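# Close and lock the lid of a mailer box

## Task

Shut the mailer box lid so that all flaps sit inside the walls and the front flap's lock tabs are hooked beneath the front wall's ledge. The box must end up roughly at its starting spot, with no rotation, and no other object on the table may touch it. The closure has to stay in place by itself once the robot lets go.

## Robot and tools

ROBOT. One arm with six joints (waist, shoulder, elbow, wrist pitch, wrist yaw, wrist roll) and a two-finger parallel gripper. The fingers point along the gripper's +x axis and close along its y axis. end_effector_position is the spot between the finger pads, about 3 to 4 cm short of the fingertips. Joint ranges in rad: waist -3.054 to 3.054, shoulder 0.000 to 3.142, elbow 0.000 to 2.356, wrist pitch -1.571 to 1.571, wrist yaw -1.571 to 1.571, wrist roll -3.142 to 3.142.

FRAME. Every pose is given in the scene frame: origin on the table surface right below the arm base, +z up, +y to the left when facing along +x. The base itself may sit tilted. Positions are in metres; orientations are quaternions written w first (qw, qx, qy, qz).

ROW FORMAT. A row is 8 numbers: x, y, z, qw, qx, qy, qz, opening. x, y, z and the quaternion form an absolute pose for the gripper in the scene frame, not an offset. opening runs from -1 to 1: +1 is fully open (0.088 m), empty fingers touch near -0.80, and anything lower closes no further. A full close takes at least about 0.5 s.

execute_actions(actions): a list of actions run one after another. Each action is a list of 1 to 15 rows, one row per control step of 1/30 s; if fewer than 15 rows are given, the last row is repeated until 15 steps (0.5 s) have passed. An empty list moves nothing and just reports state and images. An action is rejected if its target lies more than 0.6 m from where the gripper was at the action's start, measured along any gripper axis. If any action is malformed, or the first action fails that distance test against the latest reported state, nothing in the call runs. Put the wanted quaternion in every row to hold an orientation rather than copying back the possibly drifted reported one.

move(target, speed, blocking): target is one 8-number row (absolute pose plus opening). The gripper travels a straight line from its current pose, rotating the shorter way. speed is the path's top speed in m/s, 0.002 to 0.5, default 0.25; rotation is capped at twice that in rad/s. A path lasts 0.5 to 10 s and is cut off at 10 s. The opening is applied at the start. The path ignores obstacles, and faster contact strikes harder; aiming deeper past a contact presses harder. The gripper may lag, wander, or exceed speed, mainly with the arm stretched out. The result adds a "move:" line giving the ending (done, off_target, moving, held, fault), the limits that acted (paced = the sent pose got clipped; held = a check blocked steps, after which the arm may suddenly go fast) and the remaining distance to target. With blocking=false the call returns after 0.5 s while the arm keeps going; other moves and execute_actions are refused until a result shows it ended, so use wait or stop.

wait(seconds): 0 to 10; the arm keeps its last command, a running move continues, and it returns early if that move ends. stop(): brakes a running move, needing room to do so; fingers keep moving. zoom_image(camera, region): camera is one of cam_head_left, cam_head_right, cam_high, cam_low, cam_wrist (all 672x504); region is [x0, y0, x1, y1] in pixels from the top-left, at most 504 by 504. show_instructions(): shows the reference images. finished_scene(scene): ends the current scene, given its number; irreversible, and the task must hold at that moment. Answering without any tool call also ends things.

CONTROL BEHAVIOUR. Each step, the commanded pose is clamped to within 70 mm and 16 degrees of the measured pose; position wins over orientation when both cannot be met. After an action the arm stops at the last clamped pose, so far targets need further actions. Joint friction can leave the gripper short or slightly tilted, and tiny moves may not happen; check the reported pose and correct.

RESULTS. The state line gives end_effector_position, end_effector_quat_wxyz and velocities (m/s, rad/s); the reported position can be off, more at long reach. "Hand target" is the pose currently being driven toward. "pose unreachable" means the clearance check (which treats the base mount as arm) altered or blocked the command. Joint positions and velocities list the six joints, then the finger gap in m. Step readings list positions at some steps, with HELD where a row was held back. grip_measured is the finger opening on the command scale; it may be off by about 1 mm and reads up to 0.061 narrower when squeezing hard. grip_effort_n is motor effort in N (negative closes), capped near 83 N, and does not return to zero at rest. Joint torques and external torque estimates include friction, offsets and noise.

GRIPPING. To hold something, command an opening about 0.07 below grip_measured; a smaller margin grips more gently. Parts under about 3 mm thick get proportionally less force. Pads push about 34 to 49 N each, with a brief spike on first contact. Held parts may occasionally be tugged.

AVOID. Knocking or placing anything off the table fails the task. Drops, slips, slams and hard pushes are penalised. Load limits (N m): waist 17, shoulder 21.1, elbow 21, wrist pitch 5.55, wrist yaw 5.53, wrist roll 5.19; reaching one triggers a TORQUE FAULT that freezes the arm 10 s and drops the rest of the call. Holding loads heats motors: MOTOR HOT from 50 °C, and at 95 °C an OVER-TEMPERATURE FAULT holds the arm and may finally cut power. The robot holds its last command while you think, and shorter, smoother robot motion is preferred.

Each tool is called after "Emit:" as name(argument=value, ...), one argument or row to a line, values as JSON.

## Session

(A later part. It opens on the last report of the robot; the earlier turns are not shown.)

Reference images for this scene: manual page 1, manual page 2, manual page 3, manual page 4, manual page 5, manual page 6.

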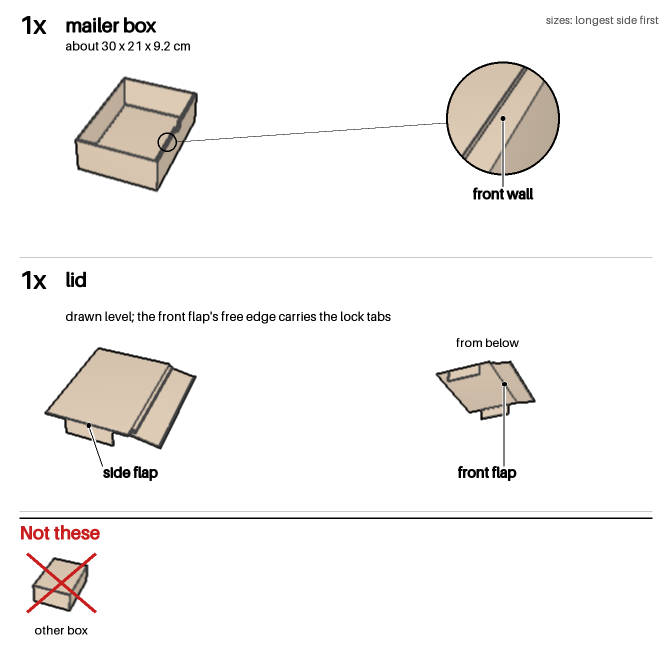

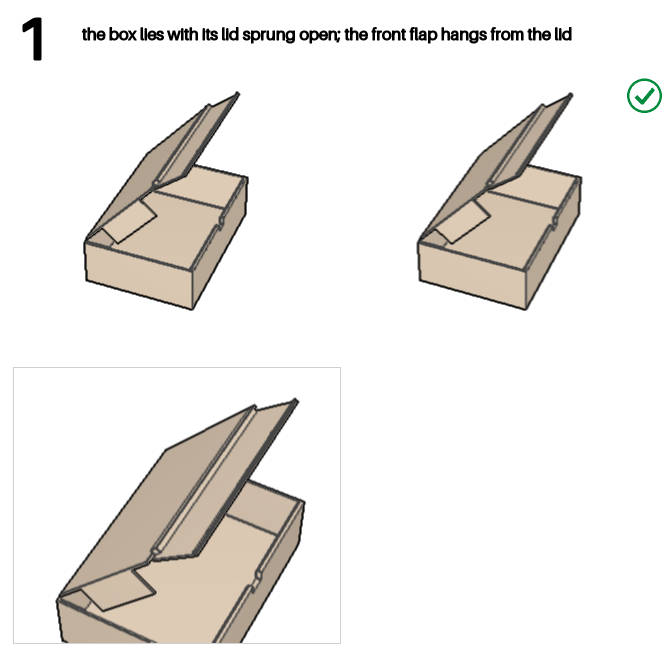

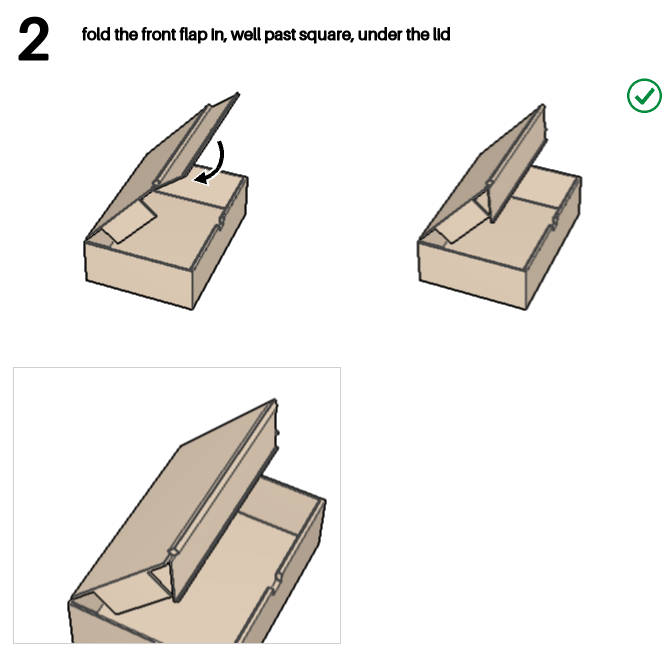

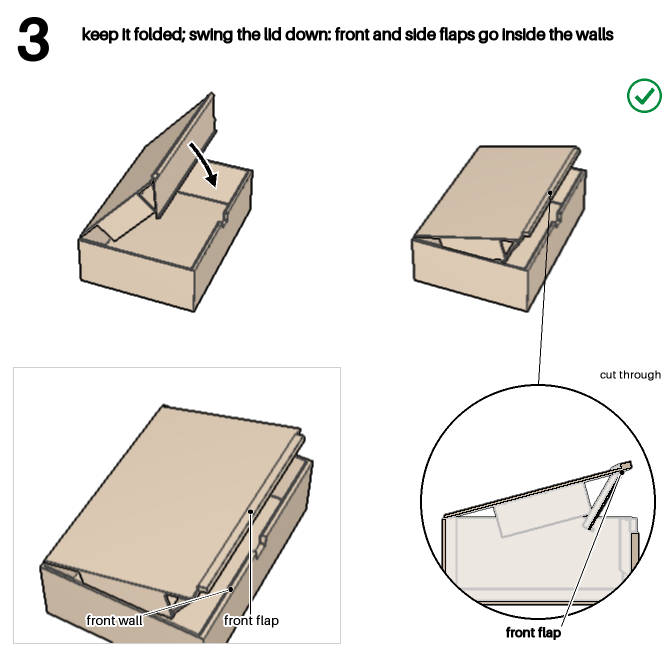

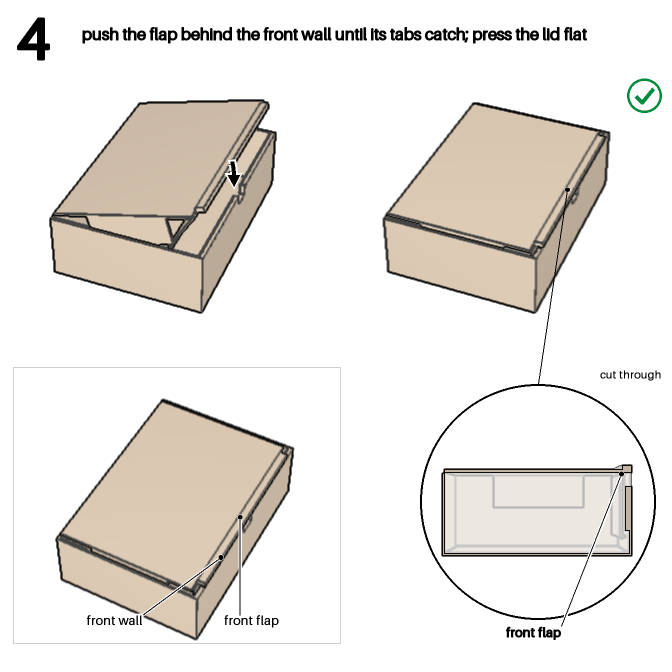

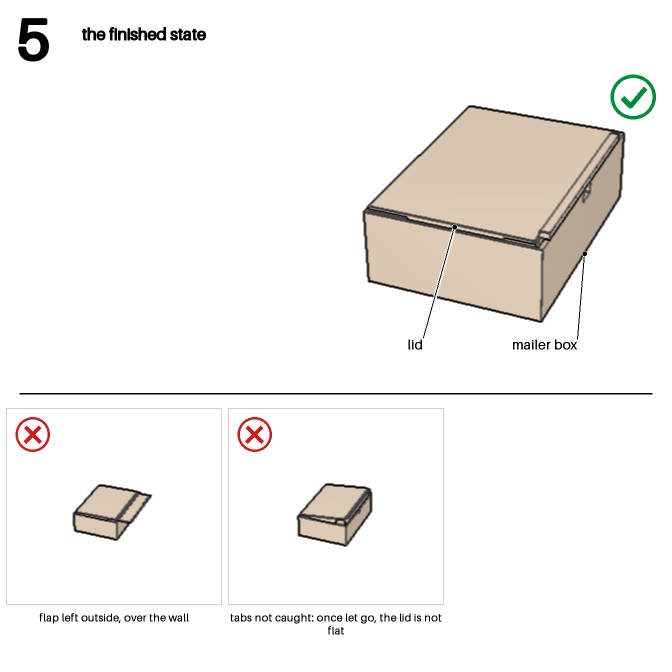

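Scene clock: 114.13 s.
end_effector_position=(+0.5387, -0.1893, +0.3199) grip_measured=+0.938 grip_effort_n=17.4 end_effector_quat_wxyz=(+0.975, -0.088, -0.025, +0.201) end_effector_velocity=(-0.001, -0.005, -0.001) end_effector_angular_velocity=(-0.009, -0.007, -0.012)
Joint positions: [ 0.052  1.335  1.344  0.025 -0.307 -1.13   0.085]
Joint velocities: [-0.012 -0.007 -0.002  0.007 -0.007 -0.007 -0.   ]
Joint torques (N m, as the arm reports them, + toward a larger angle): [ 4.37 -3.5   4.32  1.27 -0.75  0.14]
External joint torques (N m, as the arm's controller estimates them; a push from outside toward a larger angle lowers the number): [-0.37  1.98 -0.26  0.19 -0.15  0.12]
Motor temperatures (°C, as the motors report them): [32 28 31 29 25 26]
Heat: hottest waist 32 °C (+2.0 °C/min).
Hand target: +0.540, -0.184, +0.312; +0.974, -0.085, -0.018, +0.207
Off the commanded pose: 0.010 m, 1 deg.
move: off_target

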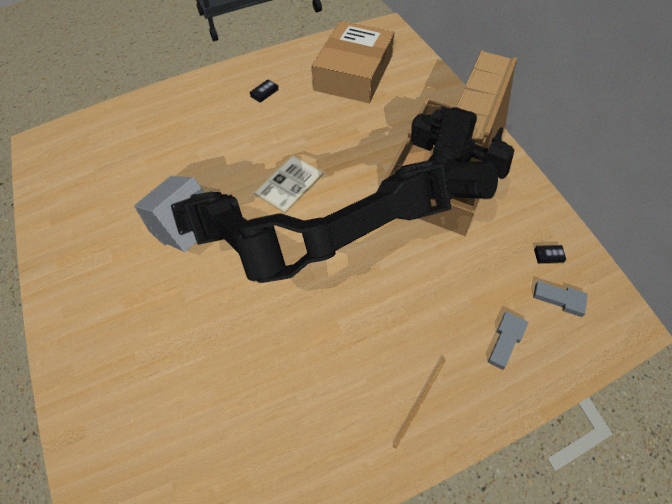

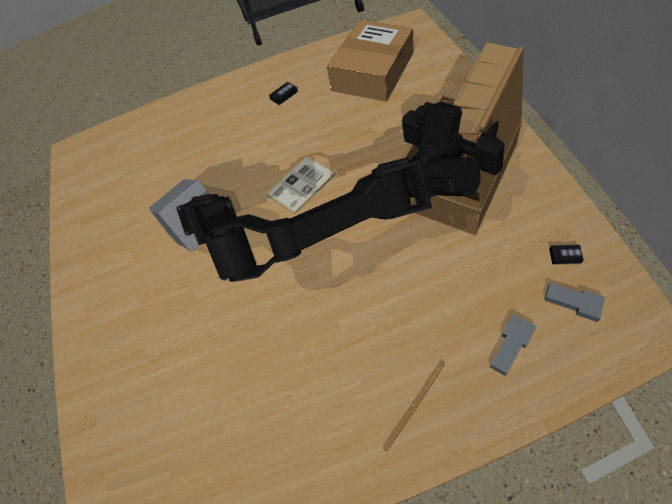

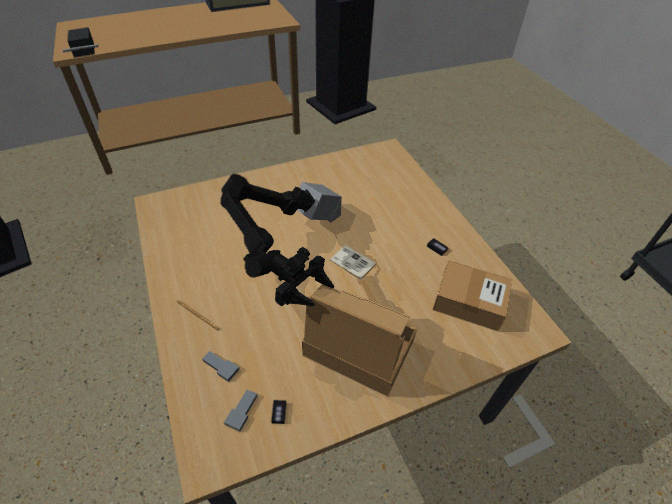

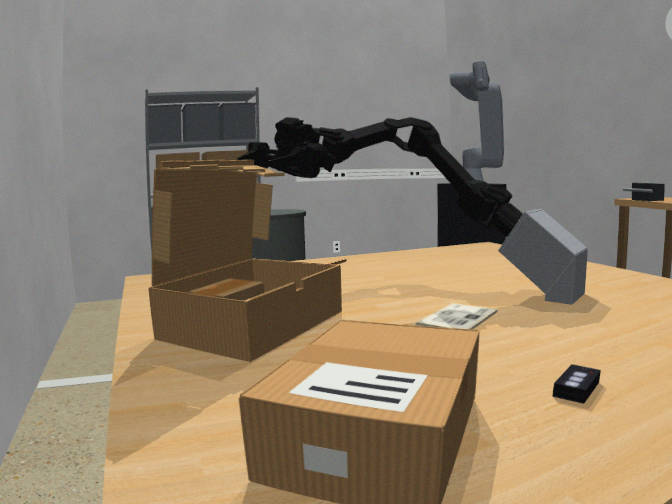

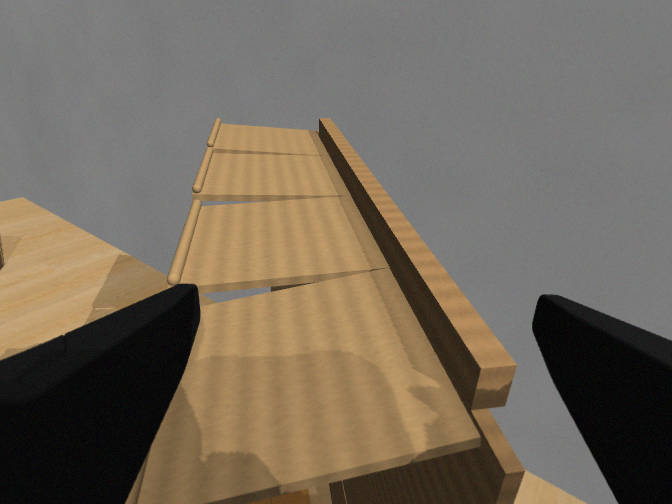

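Emit:
move(
  target=[0.548,-0.168,0.285,0.966,-0.06,-0.016,0.25,0.7],
  speed=0.04,
)

Scene clock: 120.00 s.
end_effector_position=(+0.5456, -0.1692, +0.2890) grip_measured=+0.702 grip_effort_n=-10.9 end_effector_quat_wxyz=(+0.967, -0.063, -0.020, +0.247) end_effector_velocity=(-0.001, +0.003, -0.003) end_effector_angular_velocity=(-0.002, +0.007, +0.019)
Joint positions: [-0.01   1.407  1.35   0.005 -0.418 -1.109  0.073]
Joint velocities: [-0.002  0.002  0.002 -0.022 -0.007 -0.007 -0.   ]
Joint torques (N m, as the arm reports them, + toward a larger angle): [ 5.02 -4.1   6.21  0.82 -0.76  0.15]
External joint torques (N m, as the arm's controller estimates them; a push from outside toward a larger angle lowers the number): [-0.13  1.92  1.78 -0.16 -0.13  0.14]
Motor temperatures (°C, as the motors report them): [32 28 31 29 25 26]
Heat: hottest waist 32 °C (+2.0 °C/min).
Hand target: +0.548, -0.168, +0.285; +0.966, -0.060, -0.016, +0.250
Off the commanded pose: 0.005 m, 1 deg.
move: done

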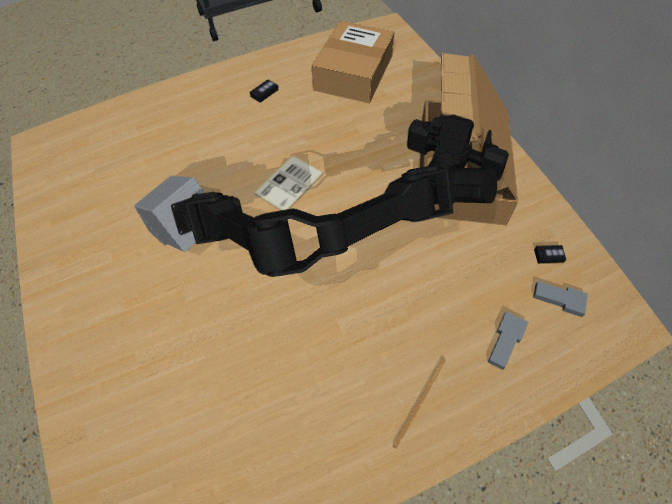

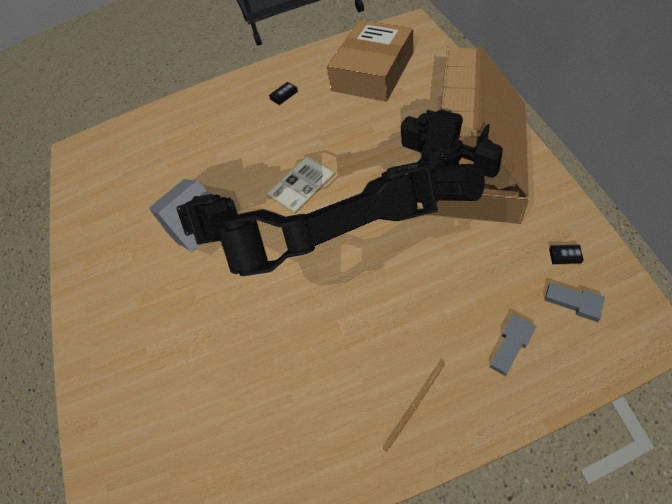

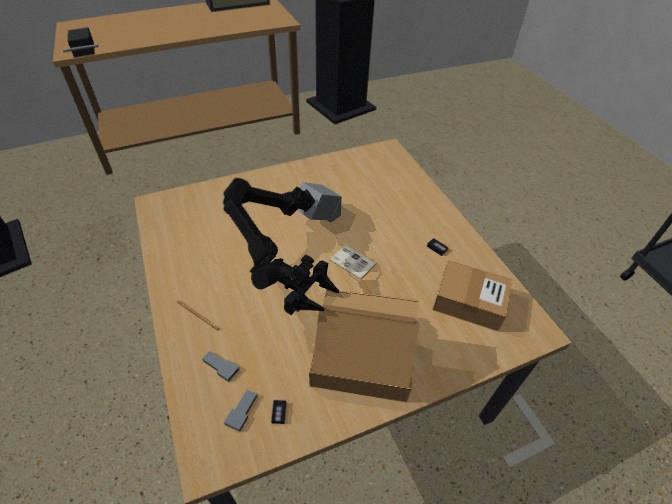

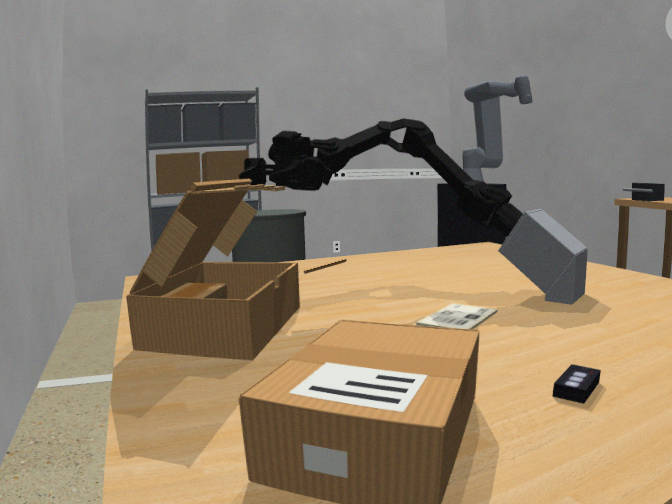

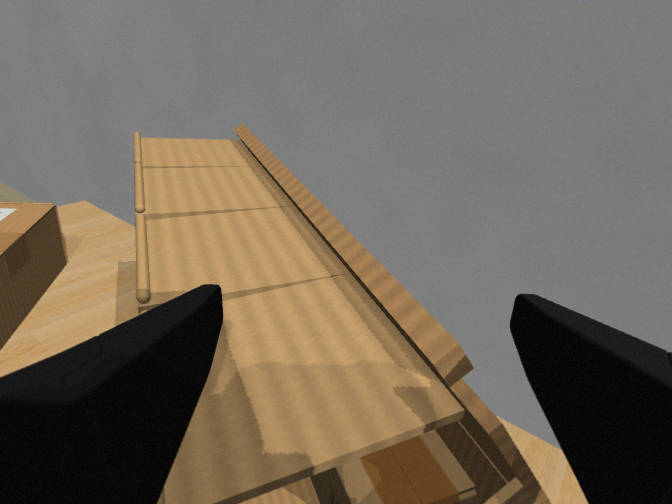

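Emit:
move(
  target=[0.52,-0.19,0.34,0.93,-0.2,-0.07,0.3,0.7],
  speed=0.1,
)

Emit:
move(
  target=[0.507,-0.199,0.277,0.813,-0.424,-0.184,0.354,0.4],
  speed=0.15,
)

Scene clock: 129.93 s.
end_effector_position=(+0.5211, -0.1867, +0.3363) grip_measured=+0.702 grip_effort_n=-10.9 end_effector_quat_wxyz=(+0.930, -0.197, -0.066, +0.303) end_effector_velocity=(-0.002, +0.006, -0.002) end_effector_angular_velocity=(-0.024, -0.012, +0.026)
Joint positions: [ 0.042  1.35   1.536 -0.356 -0.434 -1.439  0.073]
Joint velocities: [ 0.002  0.002 -0.002 -0.022 -0.007 -0.037 -0.   ]
Joint torques (N m, as the arm reports them, + toward a larger angle): [ 4.91 -5.24  6.21  0.73 -0.77 -0.11]
External joint torques (N m, as the arm's controller estimates them; a push from outside toward a larger angle lowers the number): [ 0.33  0.01  1.87 -0.18 -0.13 -0.14]
Motor temperatures (°C, as the motors report them): [32 29 31 29 25 26]
Heat: hottest waist 32 °C (+1.0 °C/min).
Hand target: +0.520, -0.190, +0.340; +0.930, -0.200, -0.070, +0.300
Off the commanded pose: 0.005 m, 1 deg.
move: done

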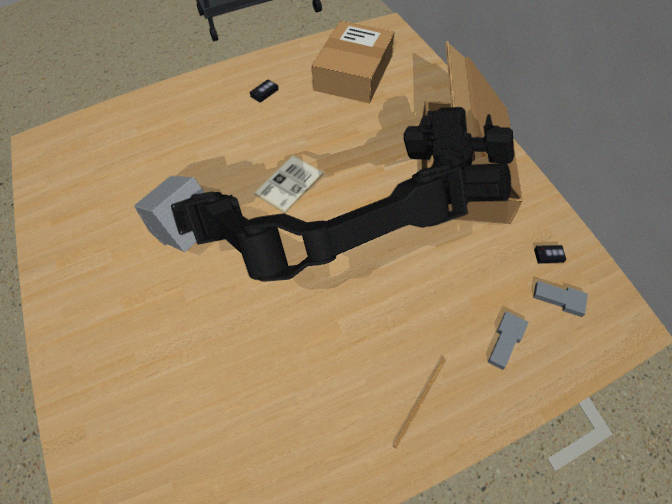

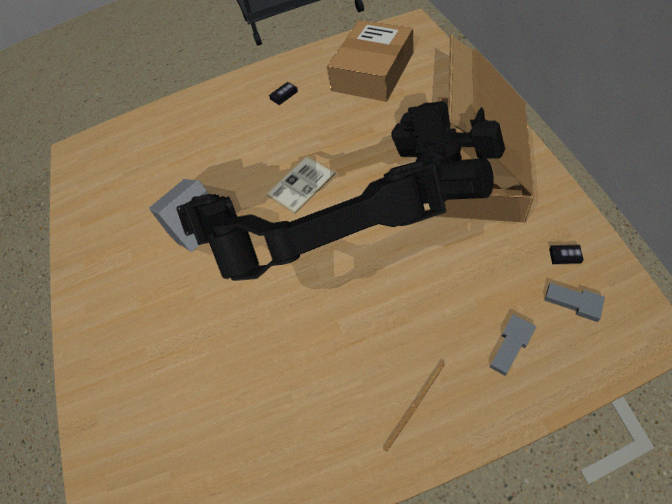

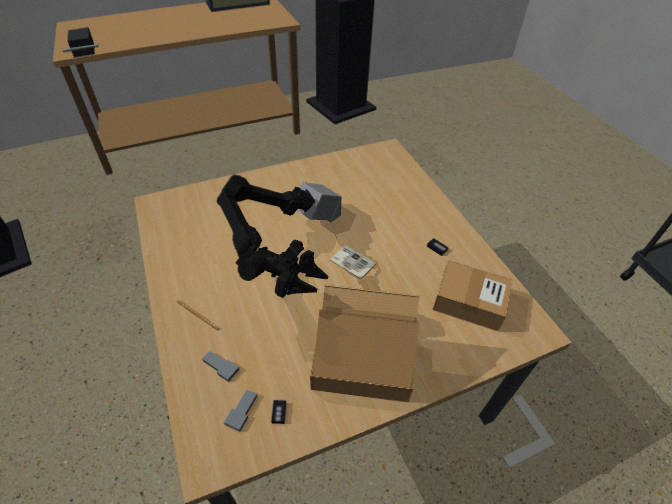

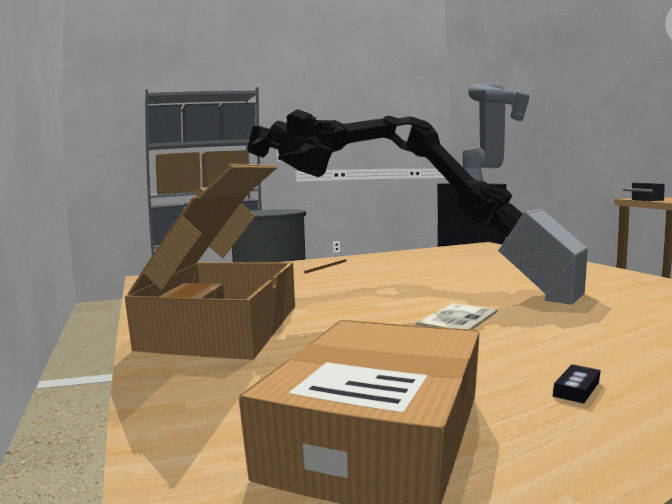

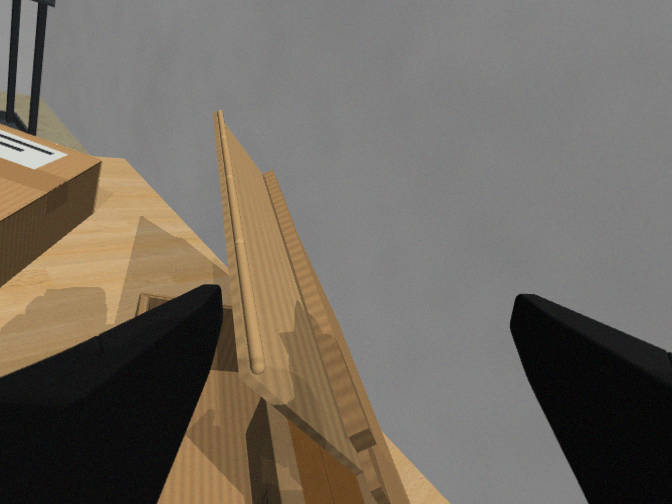

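Scene clock: 132.30 s.
end_effector_position=(+0.5049, -0.2003, +0.2810) grip_measured=+0.402 grip_effort_n=-10.9 end_effector_quat_wxyz=(+0.814, -0.425, -0.184, +0.350) end_effector_velocity=(+0.000, -0.004, +0.000) end_effector_angular_velocity=(-0.023, -0.028, -0.003)
Joint positions: [-0.194  1.441  1.655 -0.632 -0.74  -2.177  0.059]
Joint velocities: [-0.007  0.002  0.012 -0.007 -0.007 -0.037  0.   ]
Joint torques (N m, as the arm reports them, + toward a larger angle): [ 4.47 -5.1   6.25  0.38 -0.9  -0.08]
External joint torques (N m, as the arm's controller estimates them; a push from outside toward a larger angle lowers the number): [ 0.    2.23  1.7  -0.21 -0.2  -0.13]
Motor temperatures (°C, as the motors report them): [32 29 31 29 26 26]
Heat: hottest waist 32 °C (+1.0 °C/min).
Hand target: +0.507, -0.199, +0.277; +0.813, -0.424, -0.184, +0.354
Off the commanded pose: 0.005 m, 0 deg.
move: done

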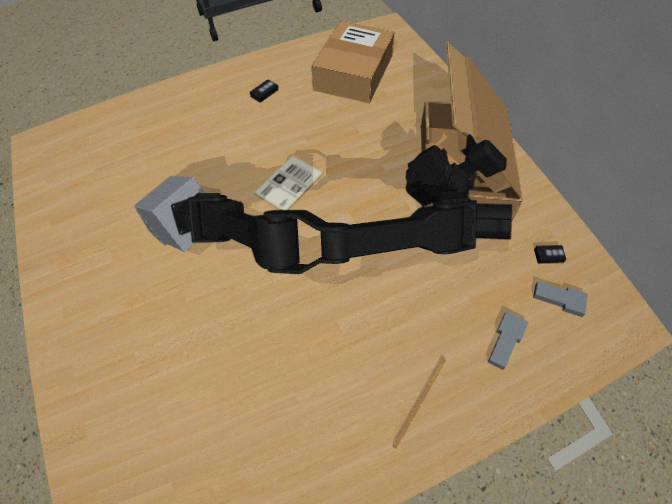

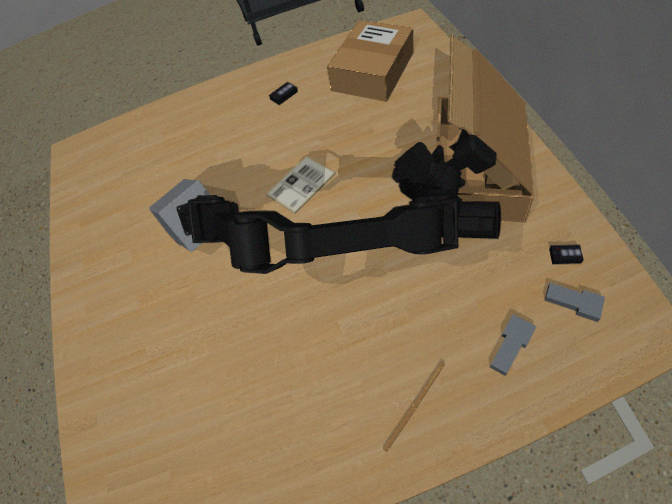

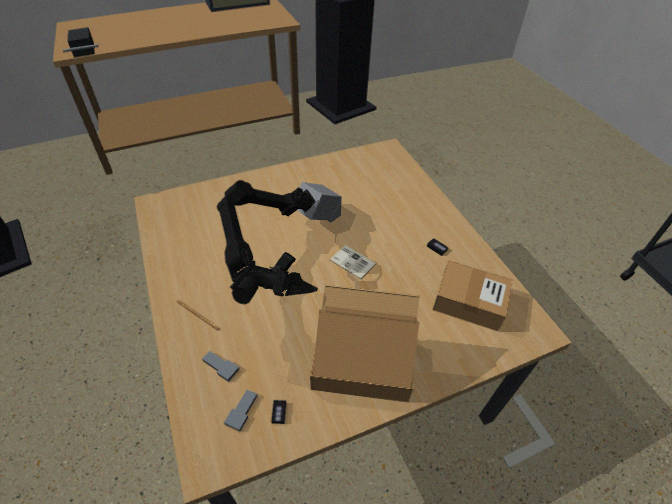

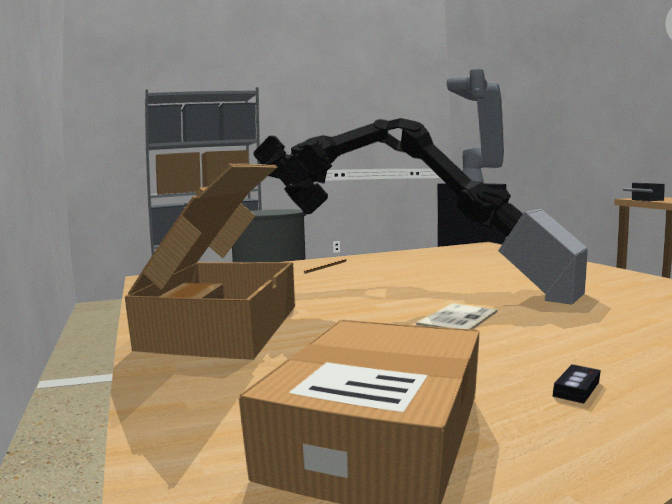

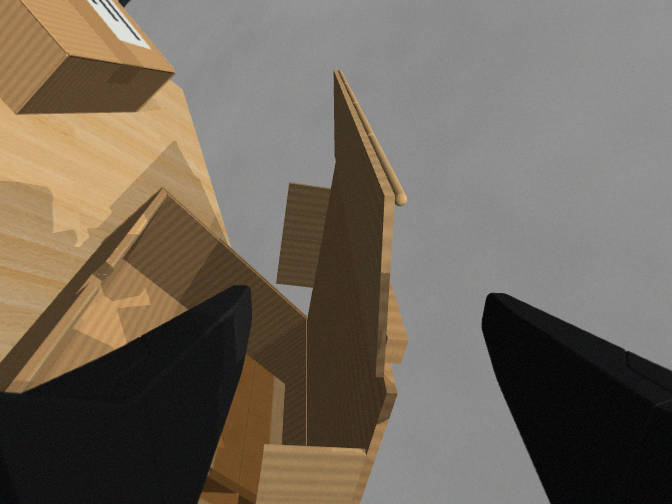

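Emit:
move(
  target=[0.562,-0.15,0.279,0.805,-0.419,-0.195,0.375,0.4],
  speed=0.1,
)

Emit:
move(
  target=[0.562,-0.15,0.279,0.805,-0.419,-0.195,0.375,-1],
)

Emit:
move(
  target=[0.475,-0.082,0.279,0.871,-0.454,-0.088,0.169,-1],
  speed=0.07,
)

Scene clock: 138.33 s.
end_effector_position=(+0.5598, -0.1536, +0.2829) grip_measured=+0.402 grip_effort_n=-10.9 end_effector_quat_wxyz=(+0.804, -0.422, -0.199, +0.369) end_effector_velocity=(-0.001, +0.007, -0.001) end_effector_angular_velocity=(+0.005, -0.017, +0.026)
Joint positions: [-0.059  1.655  1.826 -0.603 -0.642 -2.15   0.059]
Joint velocities: [ 0.002  0.012 -0.002 -0.007 -0.022 -0.022  0.   ]
Joint torques (N m, as the arm reports them, + toward a larger angle): [ 6.53 -5.04  5.82  0.44 -0.53  0.23]
External joint torques (N m, as the arm's controller estimates them; a push from outside toward a larger angle lowers the number): [ 0.42  2.28  1.5  -0.2   0.16  0.18]
Motor temperatures (°C, as the motors report them): [32 29 31 28 26 26]
Heat: hottest waist 32 °C (+1.0 °C/min).
Hand target: +0.562, -0.150, +0.279; +0.804, -0.419, -0.195, +0.375
Off the commanded pose: 0.006 m, 1 deg.
move: done

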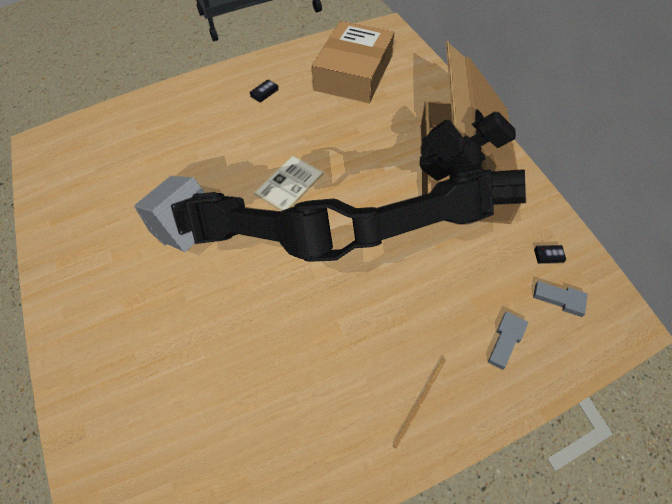

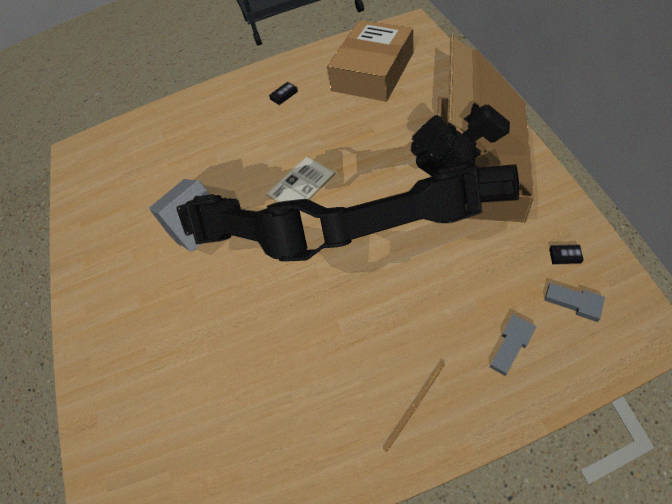

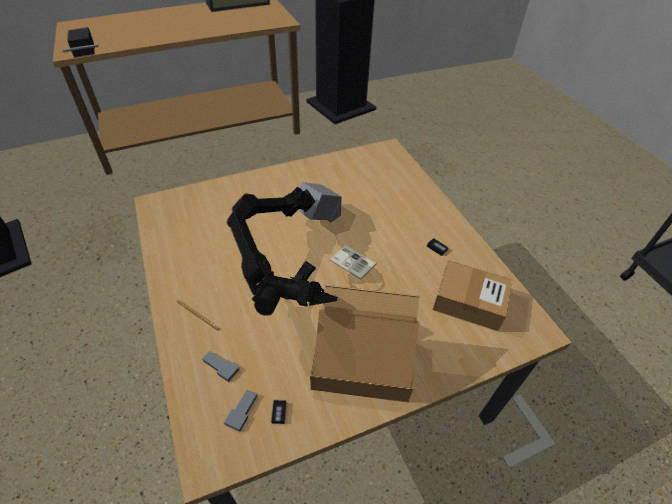

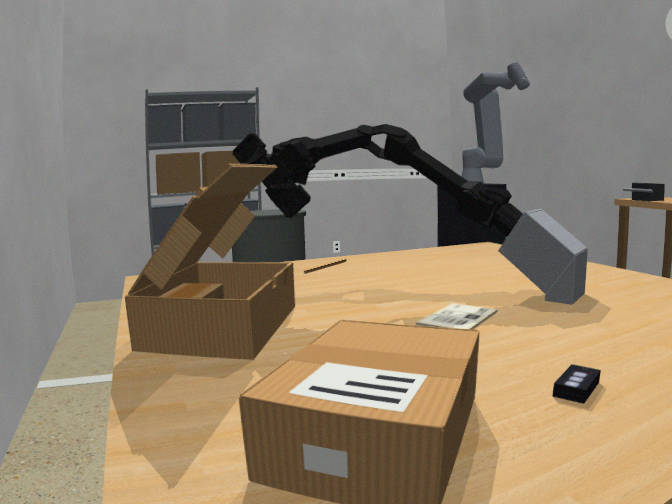

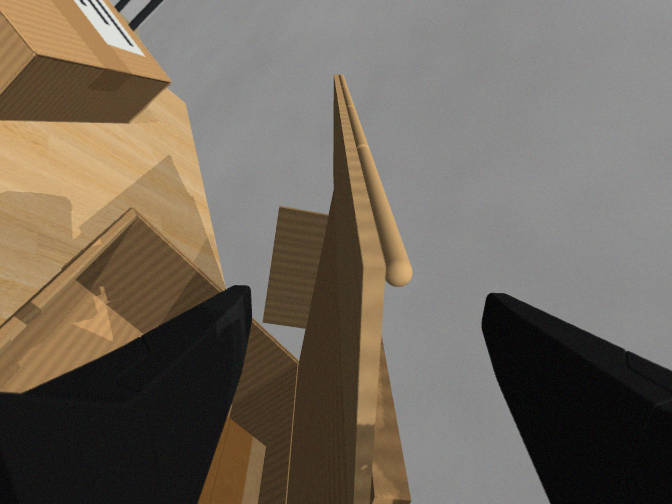

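Scene clock: 139.03 s.
end_effector_position=(+0.5598, -0.1534, +0.2830) grip_measured=-0.787 grip_effort_n=-83.5 end_effector_quat_wxyz=(+0.804, -0.422, -0.198, +0.369) end_effector_velocity=(-0.004, +0.000, +0.000) end_effector_angular_velocity=(-0.007, -0.008, +0.014)
Joint positions: [-0.058  1.655  1.826 -0.603 -0.64  -2.149  0.   ]
Joint velocities: [-0.002 -0.007 -0.002 -0.022 -0.007 -0.022 -0.   ]
Joint torques (N m, as the arm reports them, + toward a larger angle): [ 6.51 -4.99  5.98  0.49 -0.58  0.24]
External joint torques (N m, as the arm's controller estimates them; a push from outside toward a larger angle lowers the number): [ 0.44  2.4   1.63 -0.15  0.11  0.18]
Motor temperatures (°C, as the motors report them): [32 30 31 28 26 26]
Heat: hottest waist 32 °C (+1.0 °C/min).
Hand target: +0.562, -0.150, +0.279; +0.804, -0.419, -0.195, +0.374
Off the commanded pose: 0.006 m, 1 deg.
move: done

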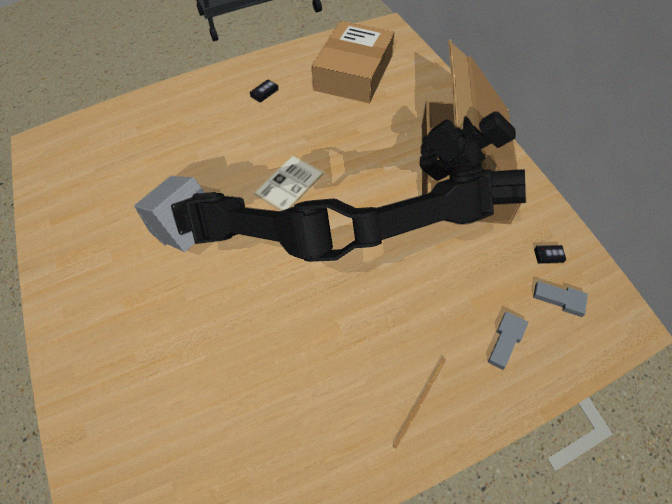

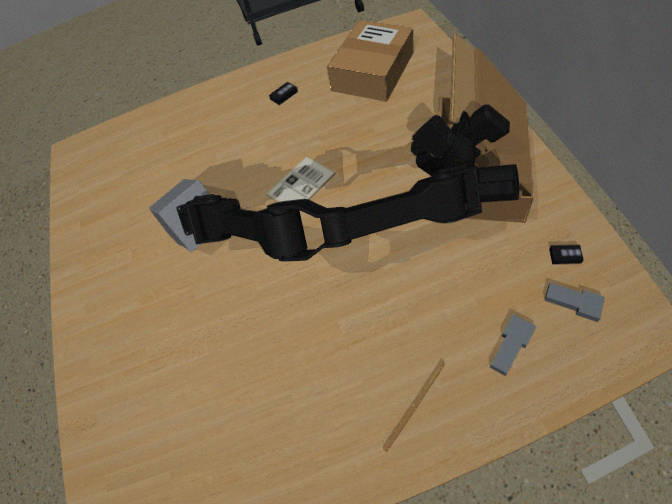

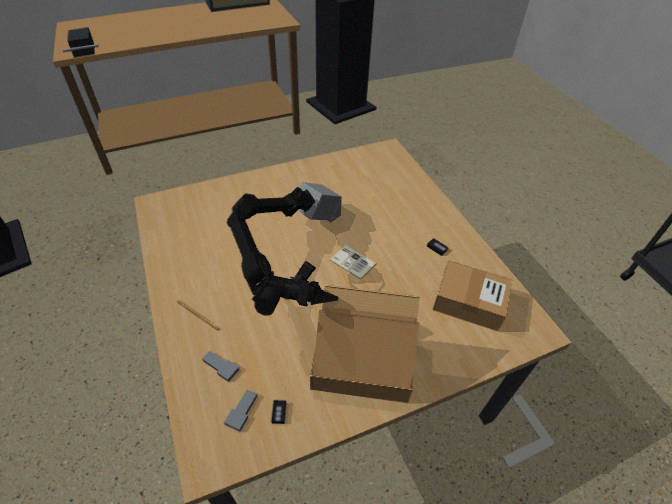

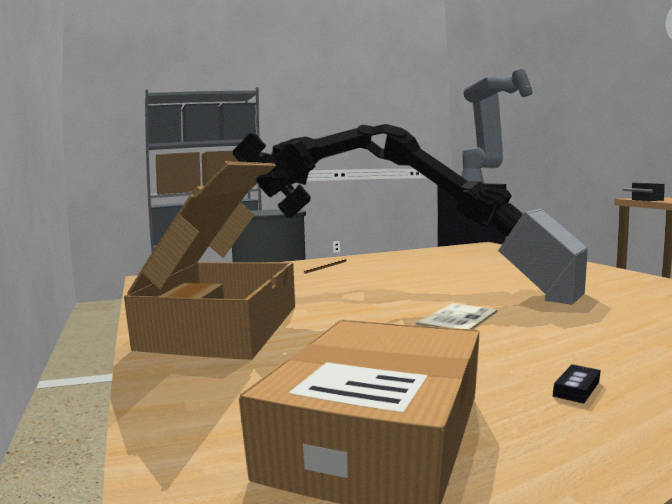

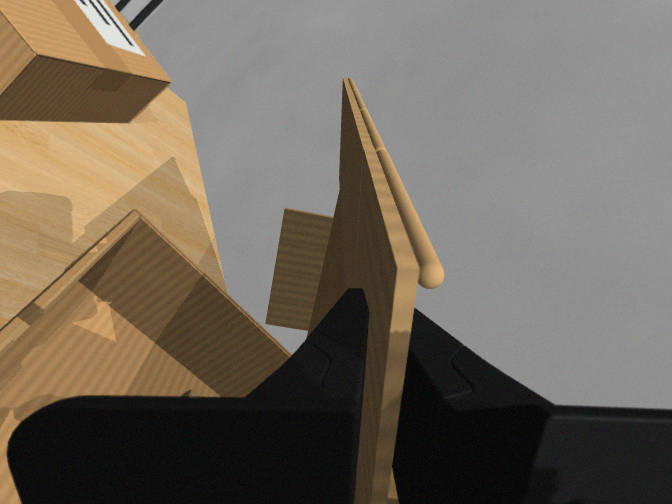

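Scene clock: 142.83 s.
end_effector_position=(+0.4771, -0.0811, +0.2818) grip_measured=-0.787 grip_effort_n=-83.5 end_effector_quat_wxyz=(+0.869, -0.454, -0.095, +0.170) end_effector_velocity=(-0.005, +0.007, -0.001) end_effector_angular_velocity=(-0.017, -0.012, +0.018)
Joint positions: [ 0.199  1.254  0.782  0.516 -0.15  -1.917  0.   ]
Joint velocities: [ 0.007 -0.002 -0.022  0.007 -0.007 -0.022 -0.   ]
Joint torques (N m, as the arm reports them, + toward a larger angle): [ 4.38 -3.68  3.8   1.18 -0.18  0.2 ]
External joint torques (N m, as the arm's controller estimates them; a push from outside toward a larger angle lowers the number): [-0.09 -0.09 -0.19  0.14  0.42  0.14]
Motor temperatures (°C, as the motors report them): [32 30 31 28 26 26]
Heat: hottest waist 32 °C (+1.0 °C/min).
Hand target: +0.475, -0.082, +0.279; +0.870, -0.454, -0.088, +0.169
Off the commanded pose: 0.004 m, 1 deg.
move: done

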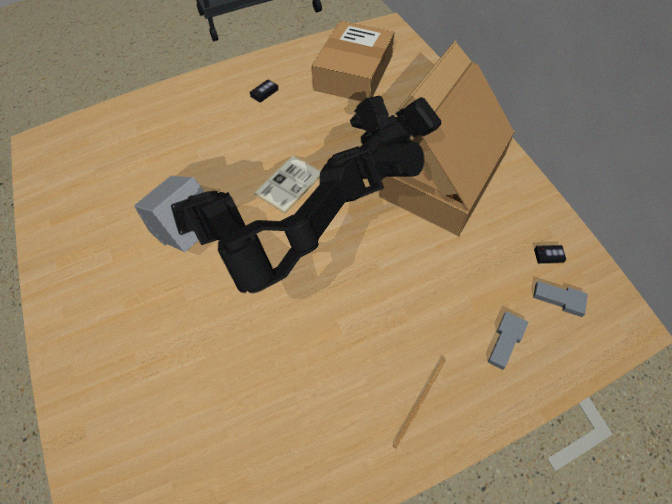

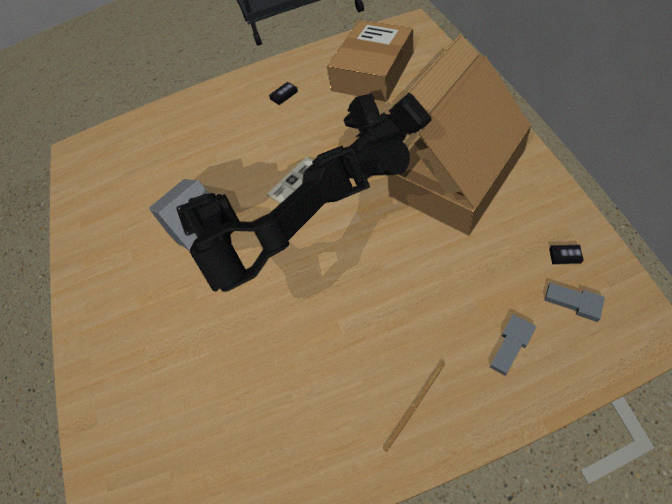

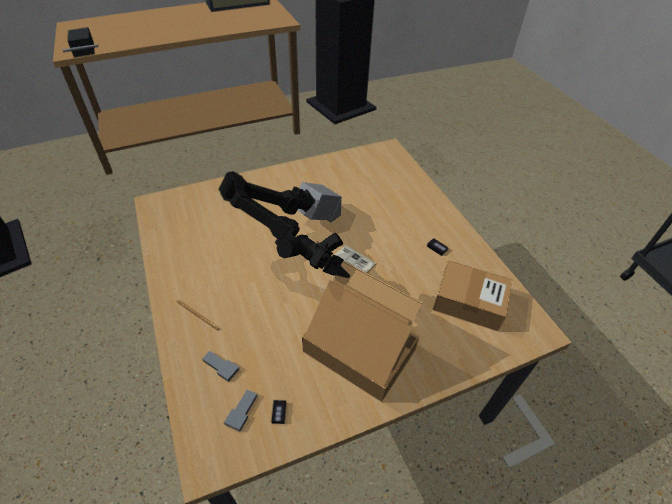

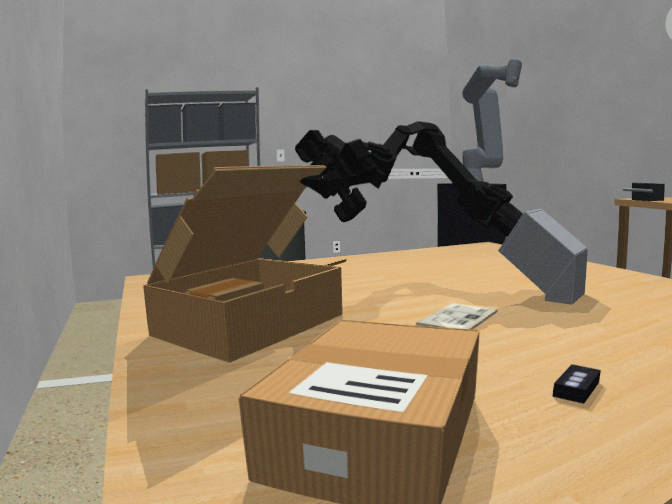

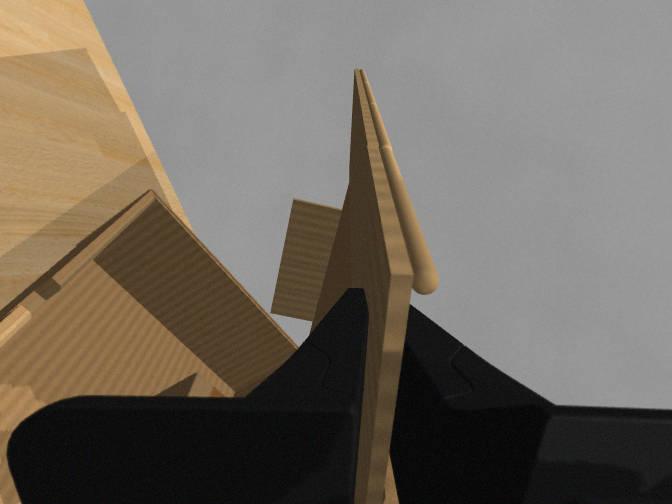

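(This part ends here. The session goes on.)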